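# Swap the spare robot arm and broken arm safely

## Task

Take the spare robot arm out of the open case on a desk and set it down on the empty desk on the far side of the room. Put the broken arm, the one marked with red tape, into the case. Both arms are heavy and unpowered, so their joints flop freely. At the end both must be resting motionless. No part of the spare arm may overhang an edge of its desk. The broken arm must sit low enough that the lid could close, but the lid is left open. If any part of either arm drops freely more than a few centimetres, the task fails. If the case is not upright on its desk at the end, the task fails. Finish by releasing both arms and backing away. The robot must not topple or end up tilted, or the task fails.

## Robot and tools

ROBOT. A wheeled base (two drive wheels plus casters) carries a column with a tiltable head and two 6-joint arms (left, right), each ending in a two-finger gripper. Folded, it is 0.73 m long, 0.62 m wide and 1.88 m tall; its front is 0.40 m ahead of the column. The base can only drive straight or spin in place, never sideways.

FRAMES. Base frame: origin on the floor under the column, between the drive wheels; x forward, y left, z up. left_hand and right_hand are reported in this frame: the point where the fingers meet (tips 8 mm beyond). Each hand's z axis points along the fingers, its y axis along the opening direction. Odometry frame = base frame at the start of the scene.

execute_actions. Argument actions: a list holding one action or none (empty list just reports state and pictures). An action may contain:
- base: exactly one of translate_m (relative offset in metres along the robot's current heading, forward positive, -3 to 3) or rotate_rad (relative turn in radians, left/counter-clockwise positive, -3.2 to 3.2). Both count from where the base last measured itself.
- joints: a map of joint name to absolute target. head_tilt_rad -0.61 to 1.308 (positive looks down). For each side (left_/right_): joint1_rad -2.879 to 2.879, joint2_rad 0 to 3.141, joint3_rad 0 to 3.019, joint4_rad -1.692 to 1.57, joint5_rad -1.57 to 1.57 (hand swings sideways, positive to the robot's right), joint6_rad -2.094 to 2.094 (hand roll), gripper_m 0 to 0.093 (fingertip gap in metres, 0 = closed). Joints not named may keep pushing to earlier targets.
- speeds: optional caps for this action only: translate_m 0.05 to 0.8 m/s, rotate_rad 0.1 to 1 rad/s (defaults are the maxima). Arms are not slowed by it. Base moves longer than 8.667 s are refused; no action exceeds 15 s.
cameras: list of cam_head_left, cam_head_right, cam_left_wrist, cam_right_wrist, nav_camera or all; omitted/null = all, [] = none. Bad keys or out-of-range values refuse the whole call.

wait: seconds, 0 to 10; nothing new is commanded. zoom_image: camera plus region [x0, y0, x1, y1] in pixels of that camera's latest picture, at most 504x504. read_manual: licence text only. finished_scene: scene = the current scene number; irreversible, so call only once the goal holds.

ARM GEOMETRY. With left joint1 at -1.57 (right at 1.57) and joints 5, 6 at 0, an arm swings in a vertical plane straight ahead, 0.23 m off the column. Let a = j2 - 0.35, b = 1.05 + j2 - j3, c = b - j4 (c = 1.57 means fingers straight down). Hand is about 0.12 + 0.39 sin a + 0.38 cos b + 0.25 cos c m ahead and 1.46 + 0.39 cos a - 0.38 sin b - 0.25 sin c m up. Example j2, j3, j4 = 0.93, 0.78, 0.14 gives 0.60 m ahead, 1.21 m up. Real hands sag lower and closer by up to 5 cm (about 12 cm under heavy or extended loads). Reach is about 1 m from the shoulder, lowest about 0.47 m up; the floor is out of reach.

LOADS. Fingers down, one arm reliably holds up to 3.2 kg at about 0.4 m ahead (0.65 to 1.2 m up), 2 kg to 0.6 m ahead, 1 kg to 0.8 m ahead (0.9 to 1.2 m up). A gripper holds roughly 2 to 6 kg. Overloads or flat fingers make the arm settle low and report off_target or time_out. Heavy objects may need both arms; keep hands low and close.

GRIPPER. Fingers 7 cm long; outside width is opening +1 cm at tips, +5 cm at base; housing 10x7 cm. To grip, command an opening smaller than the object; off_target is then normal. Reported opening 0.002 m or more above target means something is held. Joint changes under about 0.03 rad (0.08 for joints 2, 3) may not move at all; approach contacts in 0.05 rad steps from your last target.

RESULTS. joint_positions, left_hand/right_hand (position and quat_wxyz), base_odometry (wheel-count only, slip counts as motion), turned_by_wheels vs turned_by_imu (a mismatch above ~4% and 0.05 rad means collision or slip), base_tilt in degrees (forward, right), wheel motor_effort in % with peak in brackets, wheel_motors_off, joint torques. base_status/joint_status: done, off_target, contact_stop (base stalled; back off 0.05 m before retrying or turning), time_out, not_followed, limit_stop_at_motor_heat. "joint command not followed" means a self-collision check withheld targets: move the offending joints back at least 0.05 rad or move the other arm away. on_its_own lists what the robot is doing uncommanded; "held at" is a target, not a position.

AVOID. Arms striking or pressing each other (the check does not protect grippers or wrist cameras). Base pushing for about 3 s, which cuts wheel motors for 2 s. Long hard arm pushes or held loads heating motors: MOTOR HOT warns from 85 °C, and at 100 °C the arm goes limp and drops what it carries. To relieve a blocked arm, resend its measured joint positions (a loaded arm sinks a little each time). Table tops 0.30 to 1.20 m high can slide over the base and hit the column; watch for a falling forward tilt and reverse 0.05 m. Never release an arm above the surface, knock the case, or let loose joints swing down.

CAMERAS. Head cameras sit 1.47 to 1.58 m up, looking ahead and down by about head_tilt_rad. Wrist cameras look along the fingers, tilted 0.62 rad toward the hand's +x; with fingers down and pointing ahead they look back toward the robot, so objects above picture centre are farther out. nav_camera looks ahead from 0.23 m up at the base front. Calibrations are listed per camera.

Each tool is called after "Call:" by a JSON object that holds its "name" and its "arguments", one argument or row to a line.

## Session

Call:
{"name": "execute_actions", "arguments": {
  "actions": []
}}

Scene clock: 0.00 s.
Joint torques (N m, as the arm reports them, + toward a larger angle): no reading
base_odometry: x=+0.000 y=+0.000 heading=+0.000 (m, m, rad; odometry frame)
turned_by_wheels: +0.000 (rad since the last result)
turned_by_imu: +0.000 (rad since the last result)
base_tilt: forward=-0.3 right=+0.4 (deg)
base_status: not commanded
joint_positions: head_tilt_rad=+0.868 left_joint1_rad=-1.579 left_joint2_rad=+0.880 left_joint3_rad=+0.418 left_joint4_rad=-0.989 left_joint5_rad=+0.008 left_joint6_rad=-0.087 left_gripper_m=+0.094 right_joint1_rad=+1.549 right_joint2_rad=+0.918 right_joint3_rad=+0.409 right_joint4_rad=-0.969 right_joint5_rad=-0.018 right_joint6_rad=-0.003 right_gripper_m=+0.094
joint_status: not commanded
wheel_motors_off: 0
motor_effort: left_wheel=-1 right_wheel=+7 (%)
left_hand: x=+0.1469 y=+0.2214 z=+1.2587 quat_wxyz=(+0.447, +0.037, -0.894, -0.014) (m; base frame)
right_hand: x=+0.1371 y=-0.2268 z=+1.2559 quat_wxyz=(+0.459, -0.012, -0.888, -0.003) (m; base frame)
pictures: cam_head_left, cam_head_right, cam_left_wrist, cam_right_wrist, nav_camera
camera_calibration (this result's frames):
cam_head_left: T_world_to_cam=[[0.067702, -0.997613, -0.0135999, 0.0413144], [-0.697009, -0.0375399, -0.716079, 1.12656], [0.713859, 0.0579592, -0.697887, 0.957646], [0, 0, 0, 1]] pos_world=[0.0987989, 0.0280022, 1.47559]
cam_head_right: T_world_to_cam=[[0.0679605, -0.996463, -0.0494302, 0.0219636], [-0.709947, -0.013491, -0.704126, 1.10484], [0.700968, 0.0829456, -0.708353, 0.972333], [0, 0, 0, 1]] pos_world=[0.101309, -0.0438595, 1.46779]
cam_left_wrist: T_world_to_cam=[[0.07383, -0.996405, -0.0415412, 0.252647], [-0.0335249, -0.0441112, 0.998464, -1.23694], [-0.996707, -0.072324, -0.0366612, 0.333744], [0, 0, 0, 1]] pos_world=[0.272524, 0.221314, 1.25777]
cam_right_wrist: T_world_to_cam=[[-0.0190648, -0.999773, 0.00951011, -0.236703], [0.00382495, 0.00943884, 0.999948, -1.2466], [-0.999811, 0.0191002, 0.00364413, 0.262064], [0, 0, 0, 1]] pos_world=[0.26227, -0.229889, 1.24783]
Images, in order (width x height): cam_head_left 896x504, cam_head_right 896x504, cam_left_wrist 896x504, cam_right_wrist 896x504, nav_camera 896x504.

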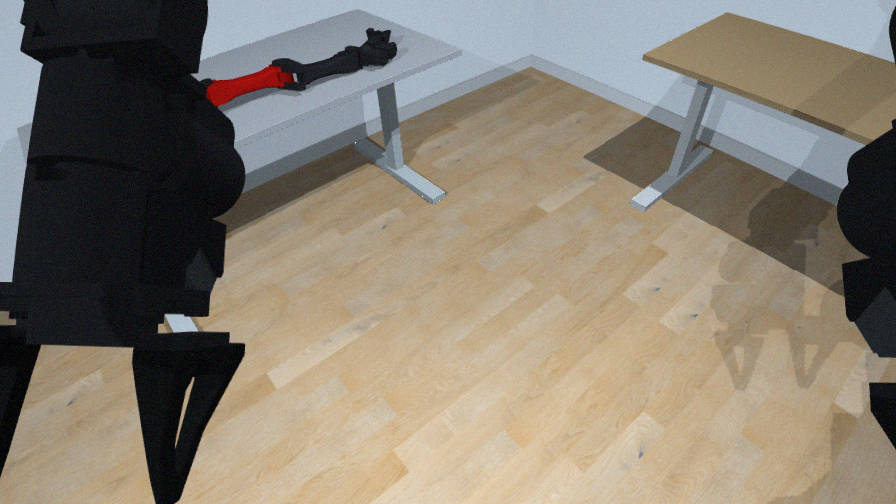

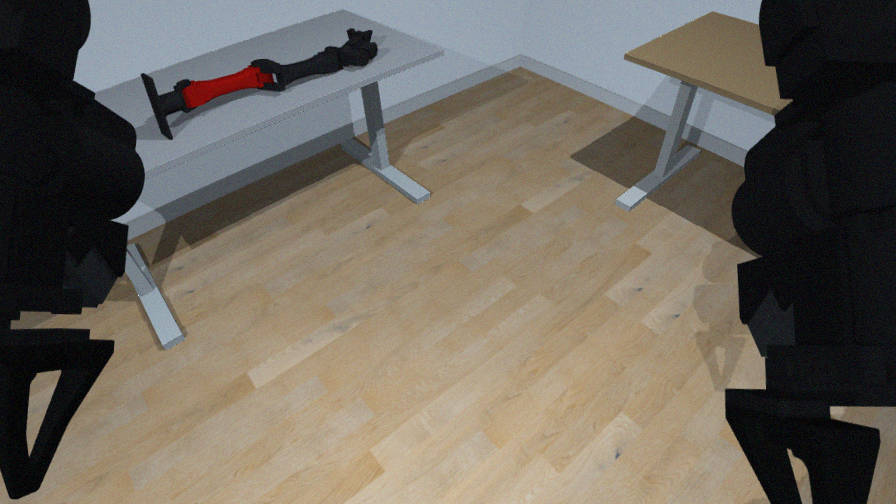

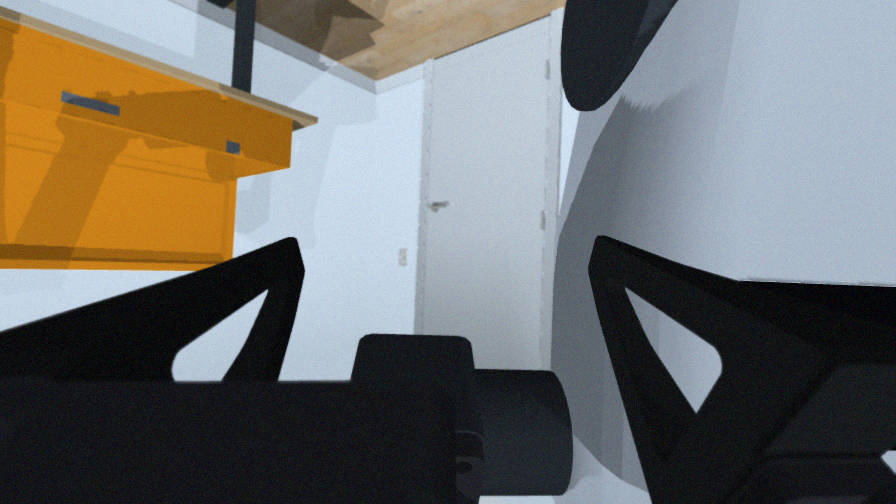

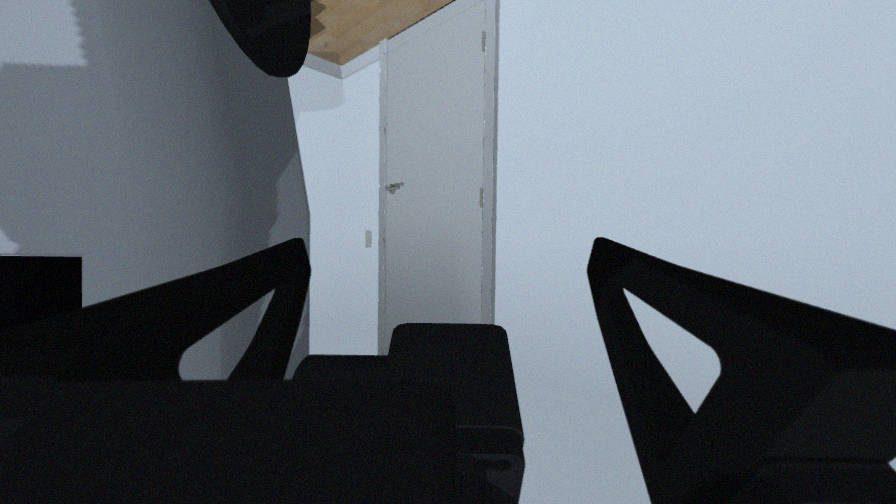

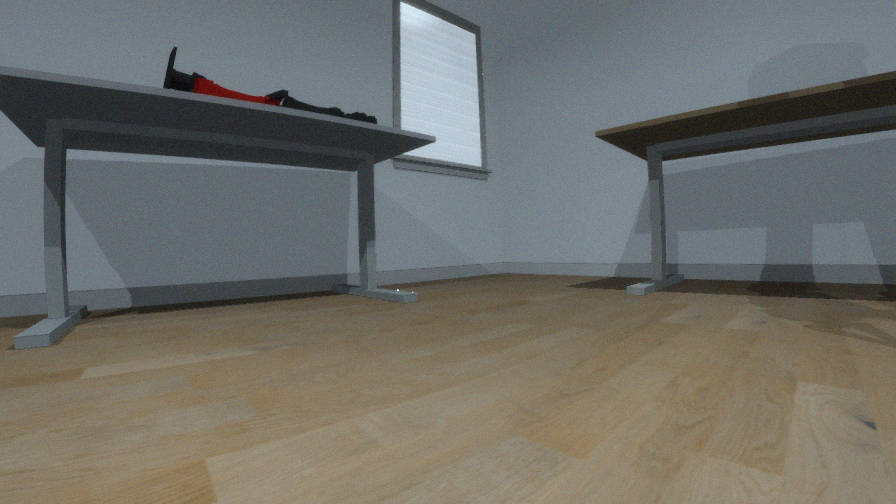

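Call:
{"name": "execute_actions", "arguments": {
  "actions": [
    {"base":{"rotate_rad":2.38},"joints":{"head_tilt_rad":0.7,"left_joint1_rad":-1.57,"left_joint2_rad":0.87,"left_joint3_rad":0.63,"left_joint4_rad":-0.28,"left_joint6_rad":-1.5,"right_joint1_rad":1.57,"right_joint2_rad":0.87,"right_joint3_rad":0.63,"right_joint4_rad":-0.28,"right_joint6_rad":1.65}}
  ],
  "cameras": ["cam_head_left","nav_camera"]
}}

Scene clock: 8.93 s.
Joint torques (N m, as the arm reports them, + toward a larger angle): left_arm=[  2.14 -12.05   1.99   0.64  -0.03  -0.12] | right_arm=[  0.08 -11.1    1.95   0.92   0.2    0.23]
base_odometry: x=+0.000 y=+0.000 heading=+2.379 (m, m, rad; odometry frame)
turned_by_wheels: +2.379 (rad since the last result)
turned_by_imu: +2.385 (rad since the last result)
base_tilt: forward=-0.3 right=+0.3 (deg)
base_status: done
joint_positions: head_tilt_rad=+0.717 left_joint1_rad=-1.579 left_joint2_rad=+0.880 left_joint3_rad=+0.636 left_joint4_rad=-0.282 left_joint5_rad=+0.008 left_joint6_rad=-1.492 left_gripper_m=+0.094 right_joint1_rad=+1.564 right_joint2_rad=+0.882 right_joint3_rad=+0.633 right_joint4_rad=-0.293 right_joint5_rad=-0.018 right_joint6_rad=+1.638 right_gripper_m=+0.094
joint_status: all done
wheel_motors_off: 0
motor_effort: left_wheel=-5(38) right_wheel=+4(64) (%)
left_hand: x=+0.4244 y=+0.2199 z=+1.1745 quat_wxyz=(+0.006, +0.677, -0.736, +0.005) (m; base frame)
right_hand: x=+0.4194 y=-0.2253 z=+1.1736 quat_wxyz=(+0.011, -0.732, -0.682, +0.003) (m; base frame)
pictures: cam_head_left, nav_camera
camera_calibration (this result's frames):
cam_head_left: T_world_to_cam=[[0.0689783, -0.997613, -0.00324298, 0.025301], [-0.581149, -0.0375399, -0.812931, 1.26992], [0.810869, 0.0579592, -0.582351, 0.774871], [0, 0, 0, 1]] pos_world=[0.107947, 0.0280022, 1.48368]
Images, in order (width x height): cam_head_left 896x504, nav_camera 896x504.

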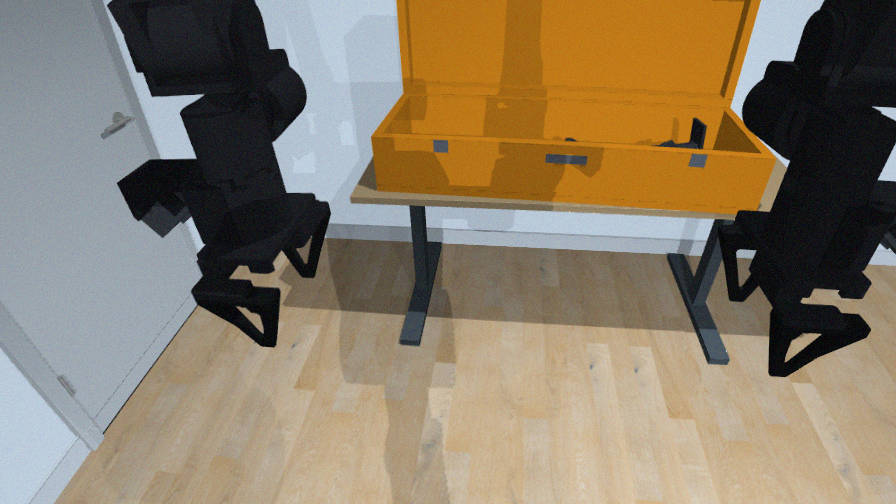

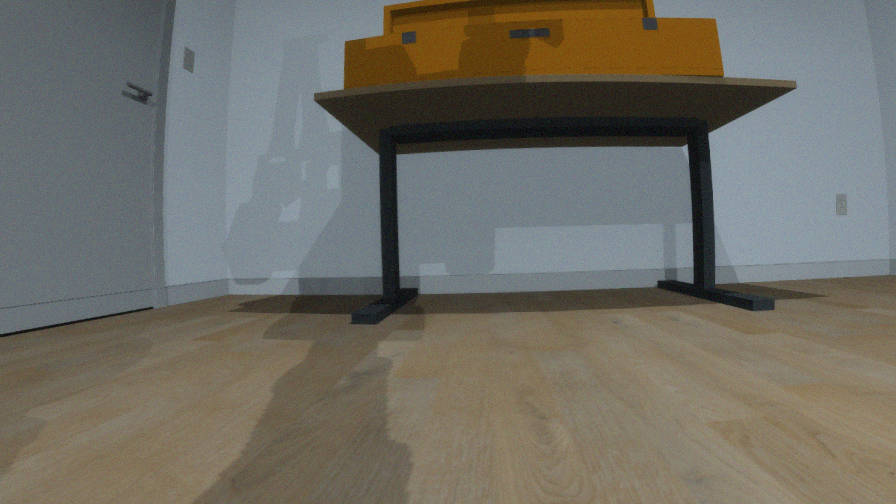

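Call:
{"name": "execute_actions", "arguments": {
  "actions": [
    {"base":{"rotate_rad":-0.31}}
  ],
  "cameras": []
}}

Call:
{"name": "execute_actions", "arguments": {
  "actions": [
    {"base":{"translate_m":0.75}}
  ],
  "cameras": []
}}

Call:
{"name": "execute_actions", "arguments": {
  "actions": [
    {"base":{"rotate_rad":0.25}}
  ],
  "cameras": []
}}

Call:
{"name": "execute_actions", "arguments": {
  "actions": [
    {"base":{"translate_m":0.4},"joints":{"head_tilt_rad":1.1}}
  ],
  "cameras": ["cam_head_left"]
}}

Scene clock: 20.53 s.
Joint torques (N m, as the arm reports them, + toward a larger angle): left_arm=[  1.83 -12.36   2.13   0.68  -0.02  -0.14] | right_arm=[ -0.05 -11.6    2.17   0.86   0.25   0.25]
base_odometry: x=+0.000 y=+0.000 heading=+2.070 (m, m, rad; odometry frame)
turned_by_wheels: -0.309 (rad since the last result)
turned_by_imu: -0.313 (rad since the last result)
base_tilt: forward=-0.3 right=+0.3 (deg)
base_status: done
joint_positions: head_tilt_rad=+0.717 left_joint1_rad=-1.579 left_joint2_rad=+0.880 left_joint3_rad=+0.636 left_joint4_rad=-0.282 left_joint5_rad=+0.008 left_joint6_rad=-1.492 left_gripper_m=+0.094 right_joint1_rad=+1.564 right_joint2_rad=+0.882 right_joint3_rad=+0.630 right_joint4_rad=-0.293 right_joint5_rad=-0.018 right_joint6_rad=+1.638 right_gripper_m=+0.094
joint_status: not commanded
wheel_motors_off: 0
motor_effort: left_wheel=+3(22) right_wheel=-4(27) (%)
left_hand: x=+0.4244 y=+0.2199 z=+1.1745 quat_wxyz=(+0.006, +0.677, -0.736, +0.005) (m; base frame)
right_hand: x=+0.4178 y=-0.2252 z=+1.1734 quat_wxyz=(+0.012, -0.732, -0.682, +0.004) (m; base frame)
pictures: none
No camera images: the call's "cameras" was empty. Leave "cameras" out to get every camera's image.

Scene clock: 23.50 s.
Joint torques (N m, as the arm reports them, + toward a larger angle): left_arm=[  2.73 -12.1    2.28   0.57  -0.06  -0.15] | right_arm=[  0.14 -11.45   2.37   0.89   0.22   0.25]
base_odometry: x=-0.359 y=+0.658 heading=+2.071 (m, m, rad; odometry frame)
turned_by_wheels: +0.001 (rad since the last result)
turned_by_imu: -0.002 (rad since the last result)
base_tilt: forward=-0.3 right=+0.3 (deg)
base_status: done
joint_positions: head_tilt_rad=+0.716 left_joint1_rad=-1.579 left_joint2_rad=+0.879 left_joint3_rad=+0.631 left_joint4_rad=-0.282 left_joint5_rad=+0.008 left_joint6_rad=-1.492 left_gripper_m=+0.094 right_joint1_rad=+1.564 right_joint2_rad=+0.880 right_joint3_rad=+0.628 right_joint4_rad=-0.293 right_joint5_rad=-0.018 right_joint6_rad=+1.638 right_gripper_m=+0.094
joint_status: not commanded
wheel_motors_off: 0
motor_effort: left_wheel=-1(66) right_wheel=-2(64) (%)
left_hand: x=+0.4219 y=+0.2199 z=+1.1742 quat_wxyz=(+0.007, +0.677, -0.736, +0.003) (m; base frame)
right_hand: x=+0.4168 y=-0.2252 z=+1.1736 quat_wxyz=(+0.012, -0.732, -0.682, +0.004) (m; base frame)
pictures: none
No camera images: the call's "cameras" was empty. Leave "cameras" out to get every camera's image.

Scene clock: 25.00 s.
Joint torques (N m, as the arm reports them, + toward a larger angle): left_arm=[  1.66 -11.88   2.38   0.42  -0.01  -0.16] | right_arm=[ -0.05 -11.23   2.52   1.05   0.22   0.24]
base_odometry: x=-0.360 y=+0.659 heading=+2.319 (m, m, rad; odometry frame)
turned_by_wheels: +0.249 (rad since the last result)
turned_by_imu: +0.247 (rad since the last result)
base_tilt: forward=-0.2 right=+0.3 (deg)
base_status: done
joint_positions: head_tilt_rad=+0.716 left_joint1_rad=-1.578 left_joint2_rad=+0.879 left_joint3_rad=+0.631 left_joint4_rad=-0.282 left_joint5_rad=+0.008 left_joint6_rad=-1.492 left_gripper_m=+0.094 right_joint1_rad=+1.564 right_joint2_rad=+0.880 right_joint3_rad=+0.628 right_joint4_rad=-0.293 right_joint5_rad=-0.018 right_joint6_rad=+1.638 right_gripper_m=+0.094
joint_status: not commanded
wheel_motors_off: 0
motor_effort: left_wheel=-4(53) right_wheel=+0(41) (%)
left_hand: x=+0.4219 y=+0.2201 z=+1.1742 quat_wxyz=(+0.007, +0.677, -0.736, +0.003) (m; base frame)
right_hand: x=+0.4168 y=-0.2250 z=+1.1736 quat_wxyz=(+0.012, -0.732, -0.682, +0.004) (m; base frame)
pictures: none
No camera images: the call's "cameras" was empty. Leave "cameras" out to get every camera's image.

Scene clock: 27.37 s.
Joint torques (N m, as the arm reports them, + toward a larger angle): left_arm=[  1.77 -12.39   2.27   0.5   -0.06  -0.16] | right_arm=[ -0.17 -11.19   2.54   0.87   0.23   0.24]
base_odometry: x=-0.632 y=+0.952 heading=+2.320 (m, m, rad; odometry frame)
turned_by_wheels: +0.000 (rad since the last result)
turned_by_imu: -0.001 (rad since the last result)
base_tilt: forward=-0.3 right=+0.4 (deg)
base_status: done
joint_positions: head_tilt_rad=+1.099 left_joint1_rad=-1.578 left_joint2_rad=+0.879 left_joint3_rad=+0.630 left_joint4_rad=-0.282 left_joint5_rad=+0.008 left_joint6_rad=-1.492 left_gripper_m=+0.094 right_joint1_rad=+1.564 right_joint2_rad=+0.880 right_joint3_rad=+0.627 right_joint4_rad=-0.293 right_joint5_rad=-0.018 right_joint6_rad=+1.638 right_gripper_m=+0.094
joint_status: all done
wheel_motors_off: 0
motor_effort: left_wheel=+0(57) right_wheel=-1(58) (%)
left_hand: x=+0.4211 y=+0.2201 z=+1.1742 quat_wxyz=(+0.008, +0.677, -0.736, +0.003) (m; base frame)
right_hand: x=+0.4166 y=-0.2250 z=+1.1738 quat_wxyz=(+0.012, -0.732, -0.682, +0.004) (m; base frame)
pictures: cam_head_left
camera_calibration (this result's frames):
cam_head_left: T_world_to_cam=[[0.0627743, -0.997613, -0.0287732, 0.0649278], [-0.842734, -0.0375399, -0.537019, 0.858092], [0.534657, 0.0579592, -0.843079, 1.1902], [0, 0, 0, 1]] pos_world=[0.0827168, 0.0280022, 1.46612]
Images, in order (width x height): cam_head_left 896x504.

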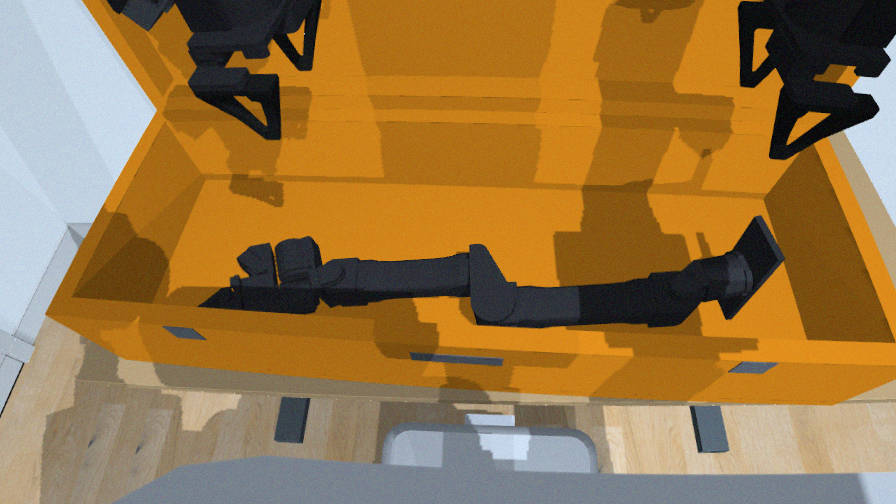

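Call:
{"name": "execute_actions", "arguments": {
  "actions": [
    {"base":{"translate_m":-0.025},"joints":{"left_joint1_rad":-1.62,"left_joint2_rad":1.72,"left_joint3_rad":1.09,"left_joint4_rad":0.12,"left_joint6_rad":-1.74,"right_joint1_rad":1.635,"right_joint2_rad":1.72,"right_joint3_rad":1.02,"right_joint4_rad":0.21,"right_joint6_rad":1.5}}
  ],
  "cameras": ["cam_left_wrist","cam_right_wrist"]
}}

Scene clock: 41.47 s.
Joint torques (N m, as the arm reports them, + toward a larger angle): left_arm=[  0.59 -17.01  -0.95   0.64   0.01  -0.12] | right_arm=[  0.23 -14.79  -2.16   0.92   0.18   0.05]
base_odometry: x=-0.615 y=+0.933 heading=+2.320 (m, m, rad; odometry frame)
turned_by_wheels: +0.000 (rad since the last result)
turned_by_imu: -0.002 (rad since the last result)
base_tilt: forward=-0.3 right=+0.3 (deg)
base_status: done
joint_positions: head_tilt_rad=+1.100 left_joint1_rad=-1.615 left_joint2_rad=+1.738 left_joint3_rad=+1.086 left_joint4_rad=+0.118 left_joint5_rad=+0.008 left_joint6_rad=-1.732 left_gripper_m=+0.094 right_joint1_rad=+1.639 right_joint2_rad=+1.737 right_joint3_rad=+1.020 right_joint4_rad=+0.199 right_joint5_rad=-0.018 right_joint6_rad=+1.510 right_gripper_m=+0.094
joint_status: all done
wheel_motors_off: 0
motor_effort: left_wheel=-1(35) right_wheel=-1(46) (%)
left_hand: x=+0.4504 y=+0.1938 z=+0.9007 quat_wxyz=(+0.021, +0.754, -0.656, +0.011) (m; base frame)
right_hand: x=+0.4292 y=-0.1778 z=+0.9058 quat_wxyz=(+0.025, -0.672, -0.739, -0.030) (m; base frame)
pictures: cam_left_wrist, cam_right_wrist
camera_calibration (this result's frames):
cam_left_wrist: T_world_to_cam=[[0.990296, 0.13878, 0.00736404, -0.488955], [0.105757, -0.786908, 0.60794, -0.437542], [0.0901649, -0.601262, -0.793949, 0.9162], [0, 0, 0, 1]] pos_world=[0.447874, 0.274428, 0.997016]
cam_right_wrist: T_world_to_cam=[[-0.995428, -0.0953723, -0.00517451, 0.414355], [-0.0764798, 0.763447, 0.641327, -0.40478], [-0.0572143, 0.63879, -0.767251, 0.958317], [0, 0, 0, 1]] pos_world=[0.436332, -0.263618, 0.997009]
Images, in order (width x height): cam_left_wrist 896x504, cam_right_wrist 896x504.

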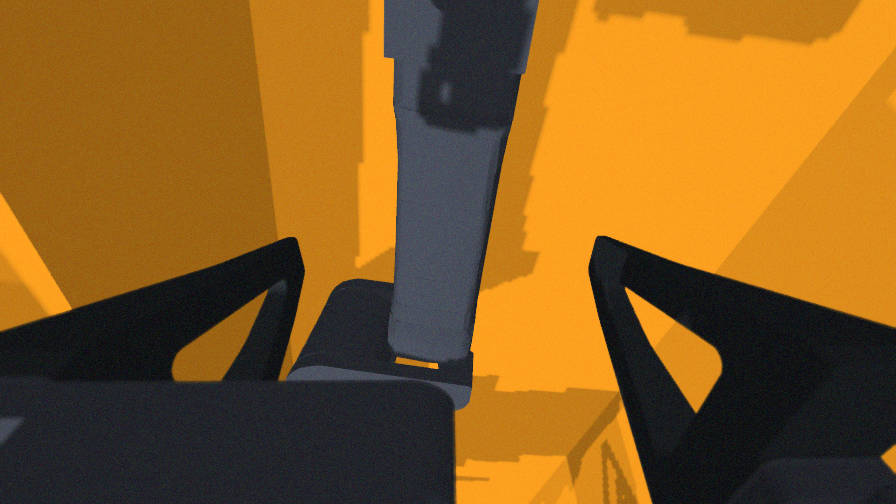

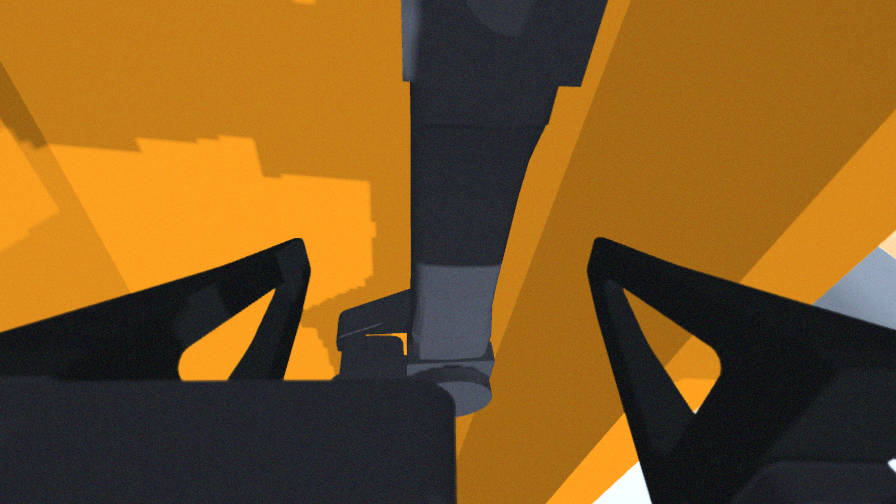

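Targets L .46, R .42.

Call:
{"name": "execute_actions", "arguments": {
  "actions": [
    {"joints":{"left_joint1_rad":-1.6,"left_joint6_rad":-1.68,"left_joint2_rad":1.85,"left_joint3_rad":1.19,"right_joint1_rad":1.625,"right_joint2_rad":1.85,"right_joint3_rad":1.08,"right_joint4_rad":0.22,"right_joint6_rad":1.59}}
  ],
  "cameras": []
}}

Call:
{"name": "execute_actions", "arguments": {
  "actions": [
    {"joints":{"left_joint2_rad":1.94,"left_joint3_rad":1.29,"right_joint2_rad":1.94,"right_joint3_rad":1.17}}
  ],
  "cameras": []
}}

Call:
{"name": "execute_actions", "arguments": {
  "actions": [
    {"joints":{"left_joint2_rad":2.03,"left_joint3_rad":1.39,"right_joint2_rad":2.03,"right_joint3_rad":1.27}}
  ],
  "cameras": ["cam_left_wrist","cam_right_wrist"]
}}

Scene clock: 50.73 s.
Joint torques (N m, as the arm reports them, + toward a larger angle): left_arm=[  1.34 -15.73  -1.14   0.32  -0.02  -0.02] | right_arm=[  0.34 -13.48  -2.63   0.72   0.14   0.22]
base_odometry: x=-0.615 y=+0.933 heading=+2.320 (m, m, rad; odometry frame)
turned_by_wheels: +0.000 (rad since the last result)
turned_by_imu: -0.002 (rad since the last result)
base_tilt: forward=-0.3 right=+0.3 (deg)
base_status: not commanded
joint_positions: head_tilt_rad=+1.100 left_joint1_rad=-1.610 left_joint2_rad=+1.842 left_joint3_rad=+1.190 left_joint4_rad=+0.120 left_joint5_rad=+0.008 left_joint6_rad=-1.686 left_gripper_m=+0.094 right_joint1_rad=+1.633 right_joint2_rad=+1.849 right_joint3_rad=+1.081 right_joint4_rad=+0.211 right_joint5_rad=-0.018 right_joint6_rad=+1.579 right_gripper_m=+0.094
joint_status: all done
wheel_motors_off: 0
motor_effort: left_wheel=-2(3) right_wheel=+0(1) (%)
left_hand: x=+0.4562 y=+0.1953 z=+0.8608 quat_wxyz=(+0.018, +0.740, -0.672, +0.011) (m; base frame)
right_hand: x=+0.4067 y=-0.1806 z=+0.8674 quat_wxyz=(+0.037, -0.698, -0.715, -0.013) (m; base frame)
pictures: none
No camera images: the call's "cameras" was empty. Leave "cameras" out to get every camera's image.

Scene clock: 51.47 s.
Joint torques (N m, as the arm reports them, + toward a larger angle): left_arm=[  1.26 -15.01  -0.87   0.38  -0.02  -0.03] | right_arm=[  0.19 -12.99  -3.17   0.82   0.19   0.23]
base_odometry: x=-0.615 y=+0.933 heading=+2.320 (m, m, rad; odometry frame)
turned_by_wheels: +0.000 (rad since the last result)
turned_by_imu: +0.000 (rad since the last result)
base_tilt: forward=-0.3 right=+0.4 (deg)
base_status: not commanded
joint_positions: head_tilt_rad=+1.100 left_joint1_rad=-1.610 left_joint2_rad=+1.928 left_joint3_rad=+1.291 left_joint4_rad=+0.120 left_joint5_rad=+0.008 left_joint6_rad=-1.686 left_gripper_m=+0.094 right_joint1_rad=+1.633 right_joint2_rad=+1.927 right_joint3_rad=+1.176 right_joint4_rad=+0.211 right_joint5_rad=-0.018 right_joint6_rad=+1.579 right_gripper_m=+0.094
joint_status: all done
wheel_motors_off: 0
motor_effort: left_wheel=-1(2) right_wheel=+1(1) (%)
left_hand: x=+0.4667 y=+0.1940 z=+0.8270 quat_wxyz=(+0.013, +0.740, -0.672, +0.017) (m; base frame)
right_hand: x=+0.4176 y=-0.1786 z=+0.8357 quat_wxyz=(+0.031, -0.699, -0.715, -0.019) (m; base frame)
pictures: none
No camera images: the call's "cameras" was empty. Leave "cameras" out to get every camera's image.

Scene clock: 52.20 s.
Joint torques (N m, as the arm reports them, + toward a larger angle): left_arm=[  1.52 -15.31  -0.65   0.78  -0.06  -0.02] | right_arm=[  0.3  -12.76  -2.89   0.83  -0.15   0.23]
base_odometry: x=-0.615 y=+0.933 heading=+2.320 (m, m, rad; odometry frame)
turned_by_wheels: +0.000 (rad since the last result)
turned_by_imu: +0.000 (rad since the last result)
base_tilt: forward=-0.2 right=+0.3 (deg)
base_status: not commanded
joint_positions: head_tilt_rad=+1.100 left_joint1_rad=-1.610 left_joint2_rad=+2.024 left_joint3_rad=+1.387 left_joint4_rad=+0.113 left_joint5_rad=+0.009 left_joint6_rad=-1.685 left_gripper_m=+0.094 right_joint1_rad=+1.632 right_joint2_rad=+2.013 right_joint3_rad=+1.276 right_joint4_rad=+0.211 right_joint5_rad=-0.011 right_joint6_rad=+1.579 right_gripper_m=+0.094
joint_status: all done
wheel_motors_off: 0
motor_effort: left_wheel=-1(2) right_wheel=+1(2) (%)
left_hand: x=+0.4627 y=+0.1927 z=+0.7903 quat_wxyz=(+0.016, +0.740, -0.673, +0.014) (m; base frame)
right_hand: x=+0.4244 y=-0.1781 z=+0.8015 quat_wxyz=(+0.024, -0.699, -0.715, -0.022) (m; base frame)
pictures: cam_left_wrist, cam_right_wrist
camera_calibration (this result's frames):
cam_left_wrist: T_world_to_cam=[[0.995319, 0.0944797, 0.0203404, -0.504276], [0.0628055, -0.792297, 0.606895, -0.350862], [0.0734548, -0.602776, -0.794522, 0.835247], [0, 0, 0, 1]] pos_world=[0.462598, 0.273124, 0.886816]
cam_right_wrist: T_world_to_cam=[[-0.999699, -0.0232191, 0.00786481, 0.41324], [-0.0130373, 0.775237, 0.631536, -0.354948], [-0.0207608, 0.631244, -0.775307, 0.867816], [0, 0, 0, 1]] pos_world=[0.426504, -0.263039, 0.893736]
Images, in order (width x height): cam_left_wrist 896x504, cam_right_wrist 896x504.

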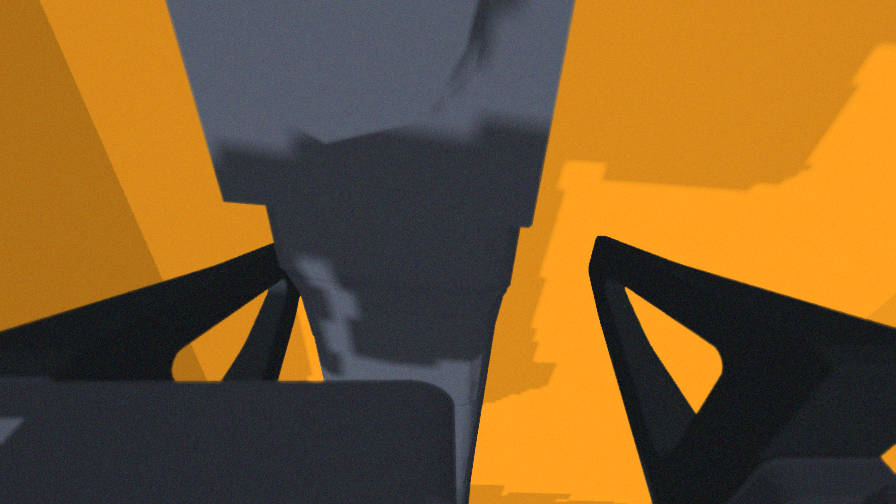

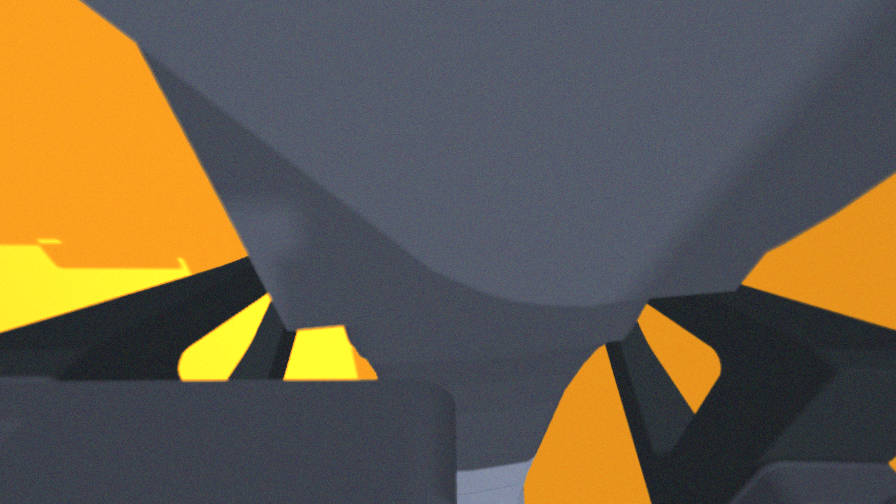

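Call:
{"name": "execute_actions", "arguments": {
  "actions": [
    {"joints":{"right_joint2_rad":2.0,"right_joint1_rad":1.68,"left_joint1_rad":-1.58,"left_joint6_rad":-1.72,"left_joint3_rad":1.37}}
  ],
  "cameras": []
}}

Call:
{"name": "execute_actions", "arguments": {
  "actions": [
    {"joints":{"left_gripper_m":0,"right_gripper_m":0.0}}
  ],
  "cameras": ["cam_head_left","cam_left_wrist","cam_right_wrist"]
}}

Scene clock: 59.73 s.
Joint torques (N m, as the arm reports them, + toward a larger angle): left_arm=[  1.86 -14.95  -1.75   0.72  -0.02  -0.13] | right_arm=[  1.96 -14.1   -2.76   0.85   0.04   0.21]
base_odometry: x=-0.615 y=+0.933 heading=+2.320 (m, m, rad; odometry frame)
turned_by_wheels: +0.000 (rad since the last result)
turned_by_imu: -0.002 (rad since the last result)
base_tilt: forward=-0.3 right=+0.3 (deg)
base_status: not commanded
joint_positions: head_tilt_rad=+1.100 left_joint1_rad=-1.585 left_joint2_rad=+2.024 left_joint3_rad=+1.377 left_joint4_rad=+0.113 left_joint5_rad=+0.009 left_joint6_rad=-1.715 left_gripper_m=+0.094 right_joint1_rad=+1.682 right_joint2_rad=+2.009 right_joint3_rad=+1.276 right_joint4_rad=+0.211 right_joint5_rad=-0.016 right_joint6_rad=+1.579 right_gripper_m=+0.094
joint_status: all done
wheel_motors_off: 0
motor_effort: left_wheel=-1(1) right_wheel=+1(1) (%)
left_hand: x=+0.4569 y=+0.2121 z=+0.7902 quat_wxyz=(+0.011, +0.754, -0.657, +0.003) (m; base frame)
right_hand: x=+0.4252 y=-0.1404 z=+0.8055 quat_wxyz=(+0.039, -0.689, -0.722, -0.040) (m; base frame)
pictures: none
No camera images: the call's "cameras" was empty. Leave "cameras" out to get every camera's image.

Scene clock: 60.47 s.
Joint torques (N m, as the arm reports them, + toward a larger angle): left_arm=[  1.83 -15.18  -1.16   0.65  -0.1   -0.21] | right_arm=[  1.91 -14.61  -2.18   0.82   0.09   0.19]
base_odometry: x=-0.615 y=+0.933 heading=+2.320 (m, m, rad; odometry frame)
turned_by_wheels: +0.000 (rad since the last result)
turned_by_imu: +0.000 (rad since the last result)
base_tilt: forward=-0.3 right=+0.3 (deg)
base_status: not commanded
joint_positions: head_tilt_rad=+1.100 left_joint1_rad=-1.585 left_joint2_rad=+2.026 left_joint3_rad=+1.370 left_joint4_rad=+0.116 left_joint5_rad=+0.011 left_joint6_rad=-1.710 left_gripper_m=+0.055 right_joint1_rad=+1.682 right_joint2_rad=+2.010 right_joint3_rad=+1.267 right_joint4_rad=+0.211 right_joint5_rad=-0.017 right_joint6_rad=+1.583 right_gripper_m=+0.054
joint_status: left_gripper_m off_target (ended at +0.055, target +0.000); right_gripper_m off_target (ended at +0.054, target +0.000)
wheel_motors_off: 0
motor_effort: left_wheel=-1(3) right_wheel=+2(6) (%)
left_hand: x=+0.4515 y=+0.2117 z=+0.7899 quat_wxyz=(+0.014, +0.752, -0.659, +0.001) (m; base frame)
right_hand: x=+0.4193 y=-0.1405 z=+0.8059 quat_wxyz=(+0.043, -0.690, -0.721, -0.037) (m; base frame)
pictures: cam_head_left, cam_left_wrist, cam_right_wrist
camera_calibration (this result's frames):
cam_head_left: T_world_to_cam=[[0.0627474, -0.997613, -0.028832, 0.0650196], [-0.843237, -0.0375399, -0.53623, 0.856901], [0.533868, 0.0579592, -0.843579, 1.19101], [0, 0, 0, 1]] pos_world=[0.0826476, 0.0280022, 1.46608]
cam_left_wrist: T_world_to_cam=[[0.991369, 0.130989, 0.00545428, -0.489085], [0.102615, -0.801174, 0.589568, -0.337235], [0.0815967, -0.58392, -0.8077, 0.84996], [0, 0, 0, 1]] pos_world=[0.450115, 0.290189, 0.888004]
cam_right_wrist: T_world_to_cam=[[-0.998879, -0.0456794, 0.0124403, 0.401765], [-0.0256411, 0.742876, 0.668938, -0.416344], [-0.0397982, 0.667869, -0.743214, 0.834691], [0, 0, 0, 1]] pos_world=[0.423858, -0.22982, 0.893865]
Images, in order (width x height): cam_head_left 896x504, cam_left_wrist 896x504, cam_right_wrist 896x504.

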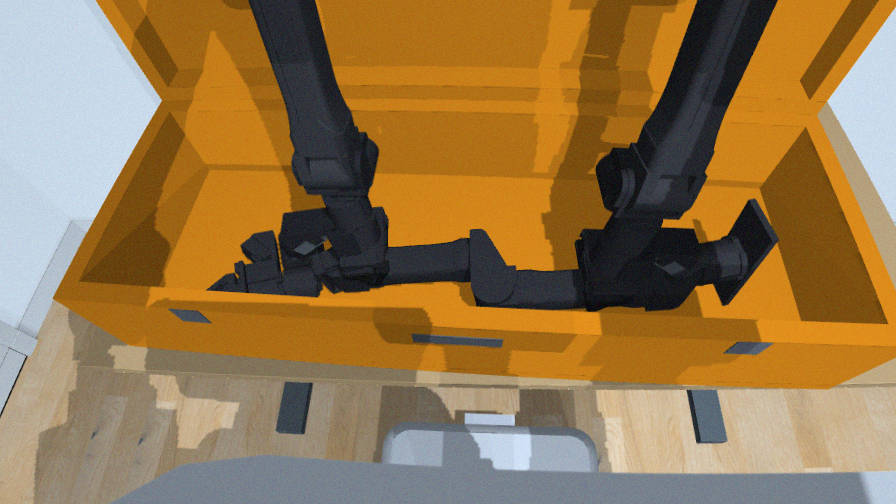

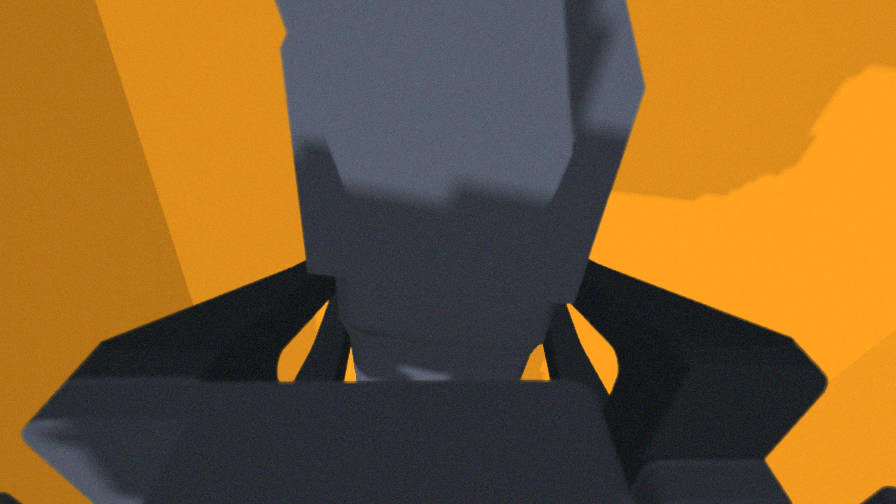

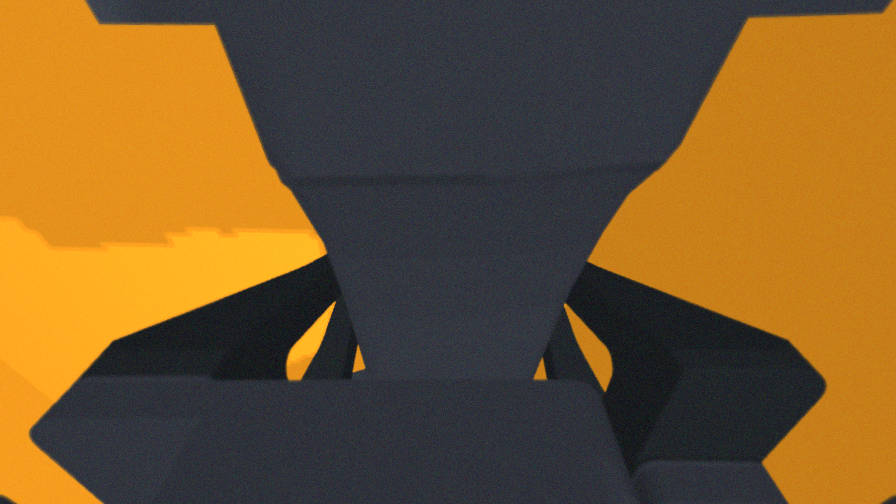

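Call:
{"name": "execute_actions", "arguments": {
  "actions": [
    {"joints":{"left_joint2_rad":1.91,"right_joint2_rad":1.87}}
  ],
  "cameras": []
}}

Call:
{"name": "execute_actions", "arguments": {
  "actions": [
    {"joints":{"left_joint1_rad":-1.59,"right_joint2_rad":1.77,"right_joint3_rad":1.18,"left_joint2_rad":1.81,"left_joint3_rad":1.28}}
  ],
  "cameras": []
}}

Call:
{"name": "execute_actions", "arguments": {
  "actions": [
    {"joints":{"left_joint1_rad":-1.6,"right_joint2_rad":1.68,"right_joint3_rad":1.09,"left_joint2_rad":1.71,"left_joint3_rad":1.18}}
  ],
  "cameras": []
}}

Call:
{"name": "execute_actions", "arguments": {
  "actions": [
    {"joints":{"left_joint1_rad":-1.61,"right_joint2_rad":1.58,"right_joint3_rad":1.0,"right_joint4_rad":0.2,"left_joint2_rad":1.6,"left_joint3_rad":1.09,"left_joint4_rad":0.1}}
  ],
  "cameras": []
}}

Call:
{"name": "execute_actions", "arguments": {
  "actions": [
    {"joints":{"left_joint1_rad":-1.62,"right_joint2_rad":1.47,"right_joint3_rad":0.91,"right_joint4_rad":0.18,"left_joint2_rad":1.48,"left_joint3_rad":1.0,"left_joint4_rad":0.07}}
  ],
  "cameras": []
}}

Call:
{"name": "execute_actions", "arguments": {
  "actions": [
    {"joints":{"left_joint1_rad":-1.64,"right_joint2_rad":1.24,"right_joint3_rad":0.77,"right_joint4_rad":0.09,"left_joint2_rad":1.26,"left_joint3_rad":0.87,"left_joint4_rad":-0.02}}
  ],
  "cameras": []
}}

Call:
{"name": "execute_actions", "arguments": {
  "actions": [
    {"joints":{"left_joint1_rad":-1.665,"right_joint2_rad":1.02,"right_joint3_rad":0.69,"right_joint4_rad":-0.055,"left_joint2_rad":1.05,"left_joint3_rad":0.8,"left_joint4_rad":-0.15,"left_joint6_rad":-1.75}}
  ],
  "cameras": []
}}

Call:
{"name": "execute_actions", "arguments": {
  "actions": [
    {"joints":{"left_joint1_rad":-1.7,"right_joint2_rad":0.74,"right_joint3_rad":0.67,"right_joint4_rad":-0.28,"left_joint2_rad":0.79,"left_joint3_rad":0.78,"left_joint4_rad":-0.35}}
  ],
  "cameras": ["cam_head_left"]
}}

Scene clock: 81.97 s.
Joint torques (N m, as the arm reports them, + toward a larger angle): left_arm=[  1.79 -25.72  -1.2    0.56  -0.14  -0.13] | right_arm=[  1.64 -23.11  -2.25   0.77   0.09   0.21]
base_odometry: x=-0.615 y=+0.933 heading=+2.320 (m, m, rad; odometry frame)
turned_by_wheels: +0.000 (rad since the last result)
turned_by_imu: -0.001 (rad since the last result)
base_tilt: forward=-0.2 right=+0.3 (deg)
base_status: not commanded
joint_positions: head_tilt_rad=+1.100 left_joint1_rad=-1.585 left_joint2_rad=+2.022 left_joint3_rad=+1.370 left_joint4_rad=+0.116 left_joint5_rad=+0.011 left_joint6_rad=-1.712 left_gripper_m=+0.055 right_joint1_rad=+1.682 right_joint2_rad=+2.005 right_joint3_rad=+1.269 right_joint4_rad=+0.211 right_joint5_rad=-0.017 right_joint6_rad=+1.580 right_gripper_m=+0.054
joint_status: all done
wheel_motors_off: 0
motor_effort: left_wheel=+0(2) right_wheel=+4(3) (%)
left_hand: x=+0.4546 y=+0.2117 z=+0.7914 quat_wxyz=(+0.013, +0.753, -0.658, +0.003) (m; base frame)
right_hand: x=+0.4239 y=-0.1404 z=+0.8072 quat_wxyz=(+0.041, -0.689, -0.722, -0.039) (m; base frame)
pictures: none
No camera images: the call's "cameras" was empty. Leave "cameras" out to get every camera's image.

Scene clock: 82.97 s.
Joint torques (N m, as the arm reports them, + toward a larger angle): left_arm=[  0.79 -25.72  -1.72   0.32   0.    -0.03] | right_arm=[  1.44 -23.35  -3.75   0.85   0.1    0.31]
base_odometry: x=-0.615 y=+0.933 heading=+2.320 (m, m, rad; odometry frame)
turned_by_wheels: +0.000 (rad since the last result)
turned_by_imu: +0.000 (rad since the last result)
base_tilt: forward=-0.2 right=+0.3 (deg)
base_status: not commanded
joint_positions: head_tilt_rad=+1.100 left_joint1_rad=-1.587 left_joint2_rad=+1.918 left_joint3_rad=+1.291 left_joint4_rad=+0.123 left_joint5_rad=+0.008 left_joint6_rad=-1.723 left_gripper_m=+0.055 right_joint1_rad=+1.684 right_joint2_rad=+1.903 right_joint3_rad=+1.200 right_joint4_rad=+0.211 right_joint5_rad=-0.018 right_joint6_rad=+1.569 right_gripper_m=+0.054
joint_status: all done
wheel_motors_off: 0
motor_effort: left_wheel=-2(2) right_wheel=+1(4) (%)
left_hand: x=+0.4734 y=+0.2111 z=+0.8300 quat_wxyz=(+0.002, +0.756, -0.654, +0.014) (m; base frame)
right_hand: x=+0.4457 y=-0.1412 z=+0.8441 quat_wxyz=(+0.030, -0.685, -0.726, -0.052) (m; base frame)
pictures: none
No camera images: the call's "cameras" was empty. Leave "cameras" out to get every camera's image.

Scene clock: 83.80 s.
Joint torques (N m, as the arm reports them, + toward a larger angle): left_arm=[  0.91 -26.82  -2.03   0.25   0.09   0.01] | right_arm=[  1.28 -23.33  -3.12   0.77   0.09   0.32]
base_odometry: x=-0.615 y=+0.933 heading=+2.320 (m, m, rad; odometry frame)
turned_by_wheels: +0.000 (rad since the last result)
turned_by_imu: +0.000 (rad since the last result)
base_tilt: forward=-0.3 right=+0.3 (deg)
base_status: not commanded
joint_positions: head_tilt_rad=+1.100 left_joint1_rad=-1.597 left_joint2_rad=+1.829 left_joint3_rad=+1.192 left_joint4_rad=+0.124 left_joint5_rad=+0.006 left_joint6_rad=-1.727 left_gripper_m=+0.055 right_joint1_rad=+1.683 right_joint2_rad=+1.813 right_joint3_rad=+1.101 right_joint4_rad=+0.211 right_joint5_rad=-0.016 right_joint6_rad=+1.569 right_gripper_m=+0.054
joint_status: all done
wheel_motors_off: 0
motor_effort: left_wheel=-3(3) right_wheel=+2(2) (%)
left_hand: x=+0.4663 y=+0.2053 z=+0.8647 quat_wxyz=(+0.007, +0.756, -0.655, +0.013) (m; base frame)
right_hand: x=+0.4384 y=-0.1461 z=+0.8792 quat_wxyz=(+0.032, -0.686, -0.726, -0.048) (m; base frame)
pictures: none
No camera images: the call's "cameras" was empty. Leave "cameras" out to get every camera's image.

Scene clock: 84.70 s.
Joint torques (N m, as the arm reports them, + toward a larger angle): left_arm=[  0.7  -27.4   -2.17   0.15   0.25  -0.02] | right_arm=[  1.48 -23.08  -2.97   0.64   0.05   0.34]
base_odometry: x=-0.615 y=+0.933 heading=+2.320 (m, m, rad; odometry frame)
turned_by_wheels: +0.000 (rad since the last result)
turned_by_imu: +0.000 (rad since the last result)
base_tilt: forward=-0.2 right=+0.3 (deg)
base_status: not commanded
joint_positions: head_tilt_rad=+1.100 left_joint1_rad=-1.606 left_joint2_rad=+1.724 left_joint3_rad=+1.105 left_joint4_rad=+0.108 left_joint5_rad=+0.002 left_joint6_rad=-1.731 left_gripper_m=+0.055 right_joint1_rad=+1.682 right_joint2_rad=+1.705 right_joint3_rad=+1.012 right_joint4_rad=+0.195 right_joint5_rad=-0.016 right_joint6_rad=+1.571 right_gripper_m=+0.054
joint_status: all done
wheel_motors_off: 0
motor_effort: left_wheel=-1(3) right_wheel=+2(3) (%)
left_hand: x=+0.4677 y=+0.2004 z=+0.9042 quat_wxyz=(+0.009, +0.756, -0.655, +0.015) (m; base frame)
right_hand: x=+0.4394 y=-0.1504 z=+0.9186 quat_wxyz=(+0.031, -0.686, -0.725, -0.049) (m; base frame)
pictures: none
No camera images: the call's "cameras" was empty. Leave "cameras" out to get every camera's image.

Scene clock: 85.67 s.
Joint torques (N m, as the arm reports them, + toward a larger angle): left_arm=[  0.9  -27.59  -2.34  -0.01   0.37   0.02] | right_arm=[  1.52 -22.83  -2.68   0.65   0.04   0.26]
base_odometry: x=-0.615 y=+0.933 heading=+2.320 (m, m, rad; odometry frame)
turned_by_wheels: +0.000 (rad since the last result)
turned_by_imu: +0.000 (rad since the last result)
base_tilt: forward=-0.3 right=+0.2 (deg)
base_status: not commanded
joint_positions: head_tilt_rad=+1.100 left_joint1_rad=-1.618 left_joint2_rad=+1.614 left_joint3_rad=+1.020 left_joint4_rad=+0.086 left_joint5_rad=+0.000 left_joint6_rad=-1.731 left_gripper_m=+0.055 right_joint1_rad=+1.681 right_joint2_rad=+1.590 right_joint3_rad=+0.919 right_joint4_rad=+0.172 right_joint5_rad=-0.016 right_joint6_rad=+1.577 right_gripper_m=+0.054
joint_status: all done
wheel_motors_off: 0
motor_effort: left_wheel=-1(2) right_wheel=+2(2) (%)
left_hand: x=+0.4677 y=+0.1947 z=+0.9446 quat_wxyz=(+0.011, +0.754, -0.657, +0.019) (m; base frame)
right_hand: x=+0.4363 y=-0.1553 z=+0.9595 quat_wxyz=(+0.031, -0.689, -0.723, -0.048) (m; base frame)
pictures: none
No camera images: the call's "cameras" was empty. Leave "cameras" out to get every camera's image.

Scene clock: 87.03 s.
Joint torques (N m, as the arm reports them, + toward a larger angle): left_arm=[  0.94 -24.64  -0.47  -0.29   0.62   0.01] | right_arm=[  1.11 -20.76  -0.64   1.19   0.19   0.16]
base_odometry: x=-0.615 y=+0.933 heading=+2.320 (m, m, rad; odometry frame)
turned_by_wheels: +0.000 (rad since the last result)
turned_by_imu: -0.001 (rad since the last result)
base_tilt: forward=-0.2 right=+0.3 (deg)
base_status: not commanded
joint_positions: head_tilt_rad=+1.100 left_joint1_rad=-1.640 left_joint2_rad=+1.380 left_joint3_rad=+0.876 left_joint4_rad=-0.003 left_joint5_rad=-0.007 left_joint6_rad=-1.735 left_gripper_m=+0.056 right_joint1_rad=+1.683 right_joint2_rad=+1.346 right_joint3_rad=+0.768 right_joint4_rad=+0.076 right_joint5_rad=-0.019 right_joint6_rad=+1.587 right_gripper_m=+0.054
joint_status: all done
wheel_motors_off: 0
motor_effort: left_wheel=-2(3) right_wheel=+0(6) (%)
left_hand: x=+0.4654 y=+0.1865 z=+1.0264 quat_wxyz=(+0.015, +0.751, -0.659, +0.024) (m; base frame)
right_hand: x=+0.4303 y=-0.1619 z=+1.0401 quat_wxyz=(+0.034, -0.692, -0.720, -0.048) (m; base frame)
pictures: none
No camera images: the call's "cameras" was empty. Leave "cameras" out to get every camera's image.

Scene clock: 88.33 s.
Joint torques (N m, as the arm reports them, + toward a larger angle): left_arm=[  0.27 -24.53   1.98  -0.58   0.87  -0.13] | right_arm=[  0.6  -19.29   1.19   1.12   0.29   0.11]
base_odometry: x=-0.615 y=+0.933 heading=+2.320 (m, m, rad; odometry frame)
turned_by_wheels: +0.000 (rad since the last result)
turned_by_imu: -0.001 (rad since the last result)
base_tilt: forward=-0.2 right=+0.3 (deg)
base_status: not commanded
joint_positions: head_tilt_rad=+1.100 left_joint1_rad=-1.663 left_joint2_rad=+1.175 left_joint3_rad=+0.793 left_joint4_rad=-0.128 left_joint5_rad=-0.012 left_joint6_rad=-1.746 left_gripper_m=+0.056 right_joint1_rad=+1.685 right_joint2_rad=+1.124 right_joint3_rad=+0.682 right_joint4_rad=-0.069 right_joint5_rad=-0.021 right_joint6_rad=+1.594 right_gripper_m=+0.054
joint_status: all done
wheel_motors_off: 0
motor_effort: left_wheel=-2(3) right_wheel=+1(4) (%)
left_hand: x=+0.4635 y=+0.1798 z=+1.0940 quat_wxyz=(+0.022, +0.751, -0.659, +0.027) (m; base frame)
right_hand: x=+0.4259 y=-0.1671 z=+1.1067 quat_wxyz=(+0.039, -0.694, -0.718, -0.046) (m; base frame)
pictures: none
No camera images: the call's "cameras" was empty. Leave "cameras" out to get every camera's image.

Scene clock: 89.53 s.
Joint torques (N m, as the arm reports them, + toward a larger angle): left_arm=[  0.08 -22.45   5.86  -0.34   1.07  -0.07] | right_arm=[ -0.99 -16.81   6.4    0.92   0.63   0.01]
base_odometry: x=-0.615 y=+0.933 heading=+2.320 (m, m, rad; odometry frame)
turned_by_wheels: +0.000 (rad since the last result)
turned_by_imu: +0.000 (rad since the last result)
base_tilt: forward=-0.2 right=+0.3 (deg)
base_status: not commanded
joint_positions: head_tilt_rad=+1.100 left_joint1_rad=-1.694 left_joint2_rad=+0.897 left_joint3_rad=+0.747 left_joint4_rad=-0.326 left_joint5_rad=-0.015 left_joint6_rad=-1.752 left_gripper_m=+0.056 right_joint1_rad=+1.691 right_joint2_rad=+0.825 right_joint3_rad=+0.632 right_joint4_rad=-0.291 right_joint5_rad=-0.030 right_joint6_rad=+1.605 right_gripper_m=+0.054
joint_status: all done
wheel_motors_off: 0
motor_effort: left_wheel=-1(4) right_wheel=+2(4) (%)
left_hand: x=+0.4746 y=+0.1739 z=+1.1854 quat_wxyz=(+0.020, +0.748, -0.661, +0.048) (m; base frame)
right_hand: x=+0.4331 y=-0.1715 z=+1.1937 quat_wxyz=(+0.035, -0.697, -0.714, -0.061) (m; base frame)
pictures: cam_head_left
camera_calibration (this result's frames):
cam_head_left: T_world_to_cam=[[0.0627474, -0.997613, -0.028832, 0.0650196], [-0.843237, -0.0375399, -0.53623, 0.856901], [0.533868, 0.0579592, -0.843579, 1.19101], [0, 0, 0, 1]] pos_world=[0.0826476, 0.0280022, 1.46608]
Images, in order (width x height): cam_head_left 896x504.

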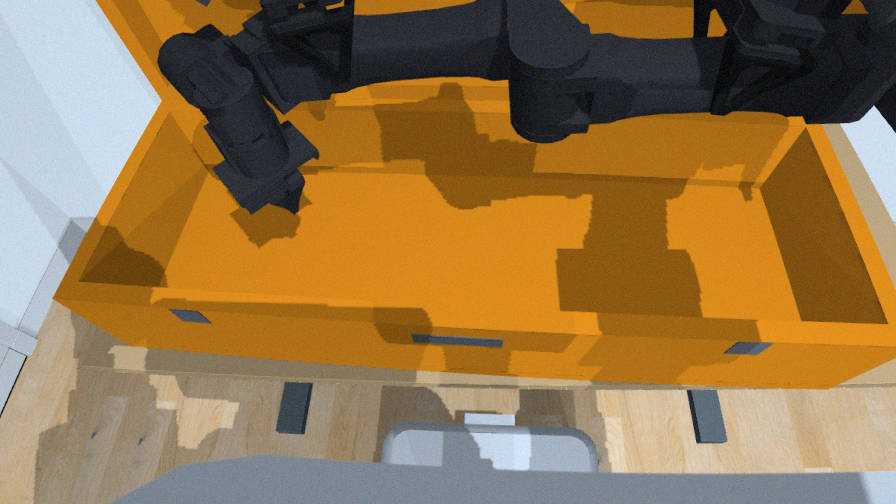

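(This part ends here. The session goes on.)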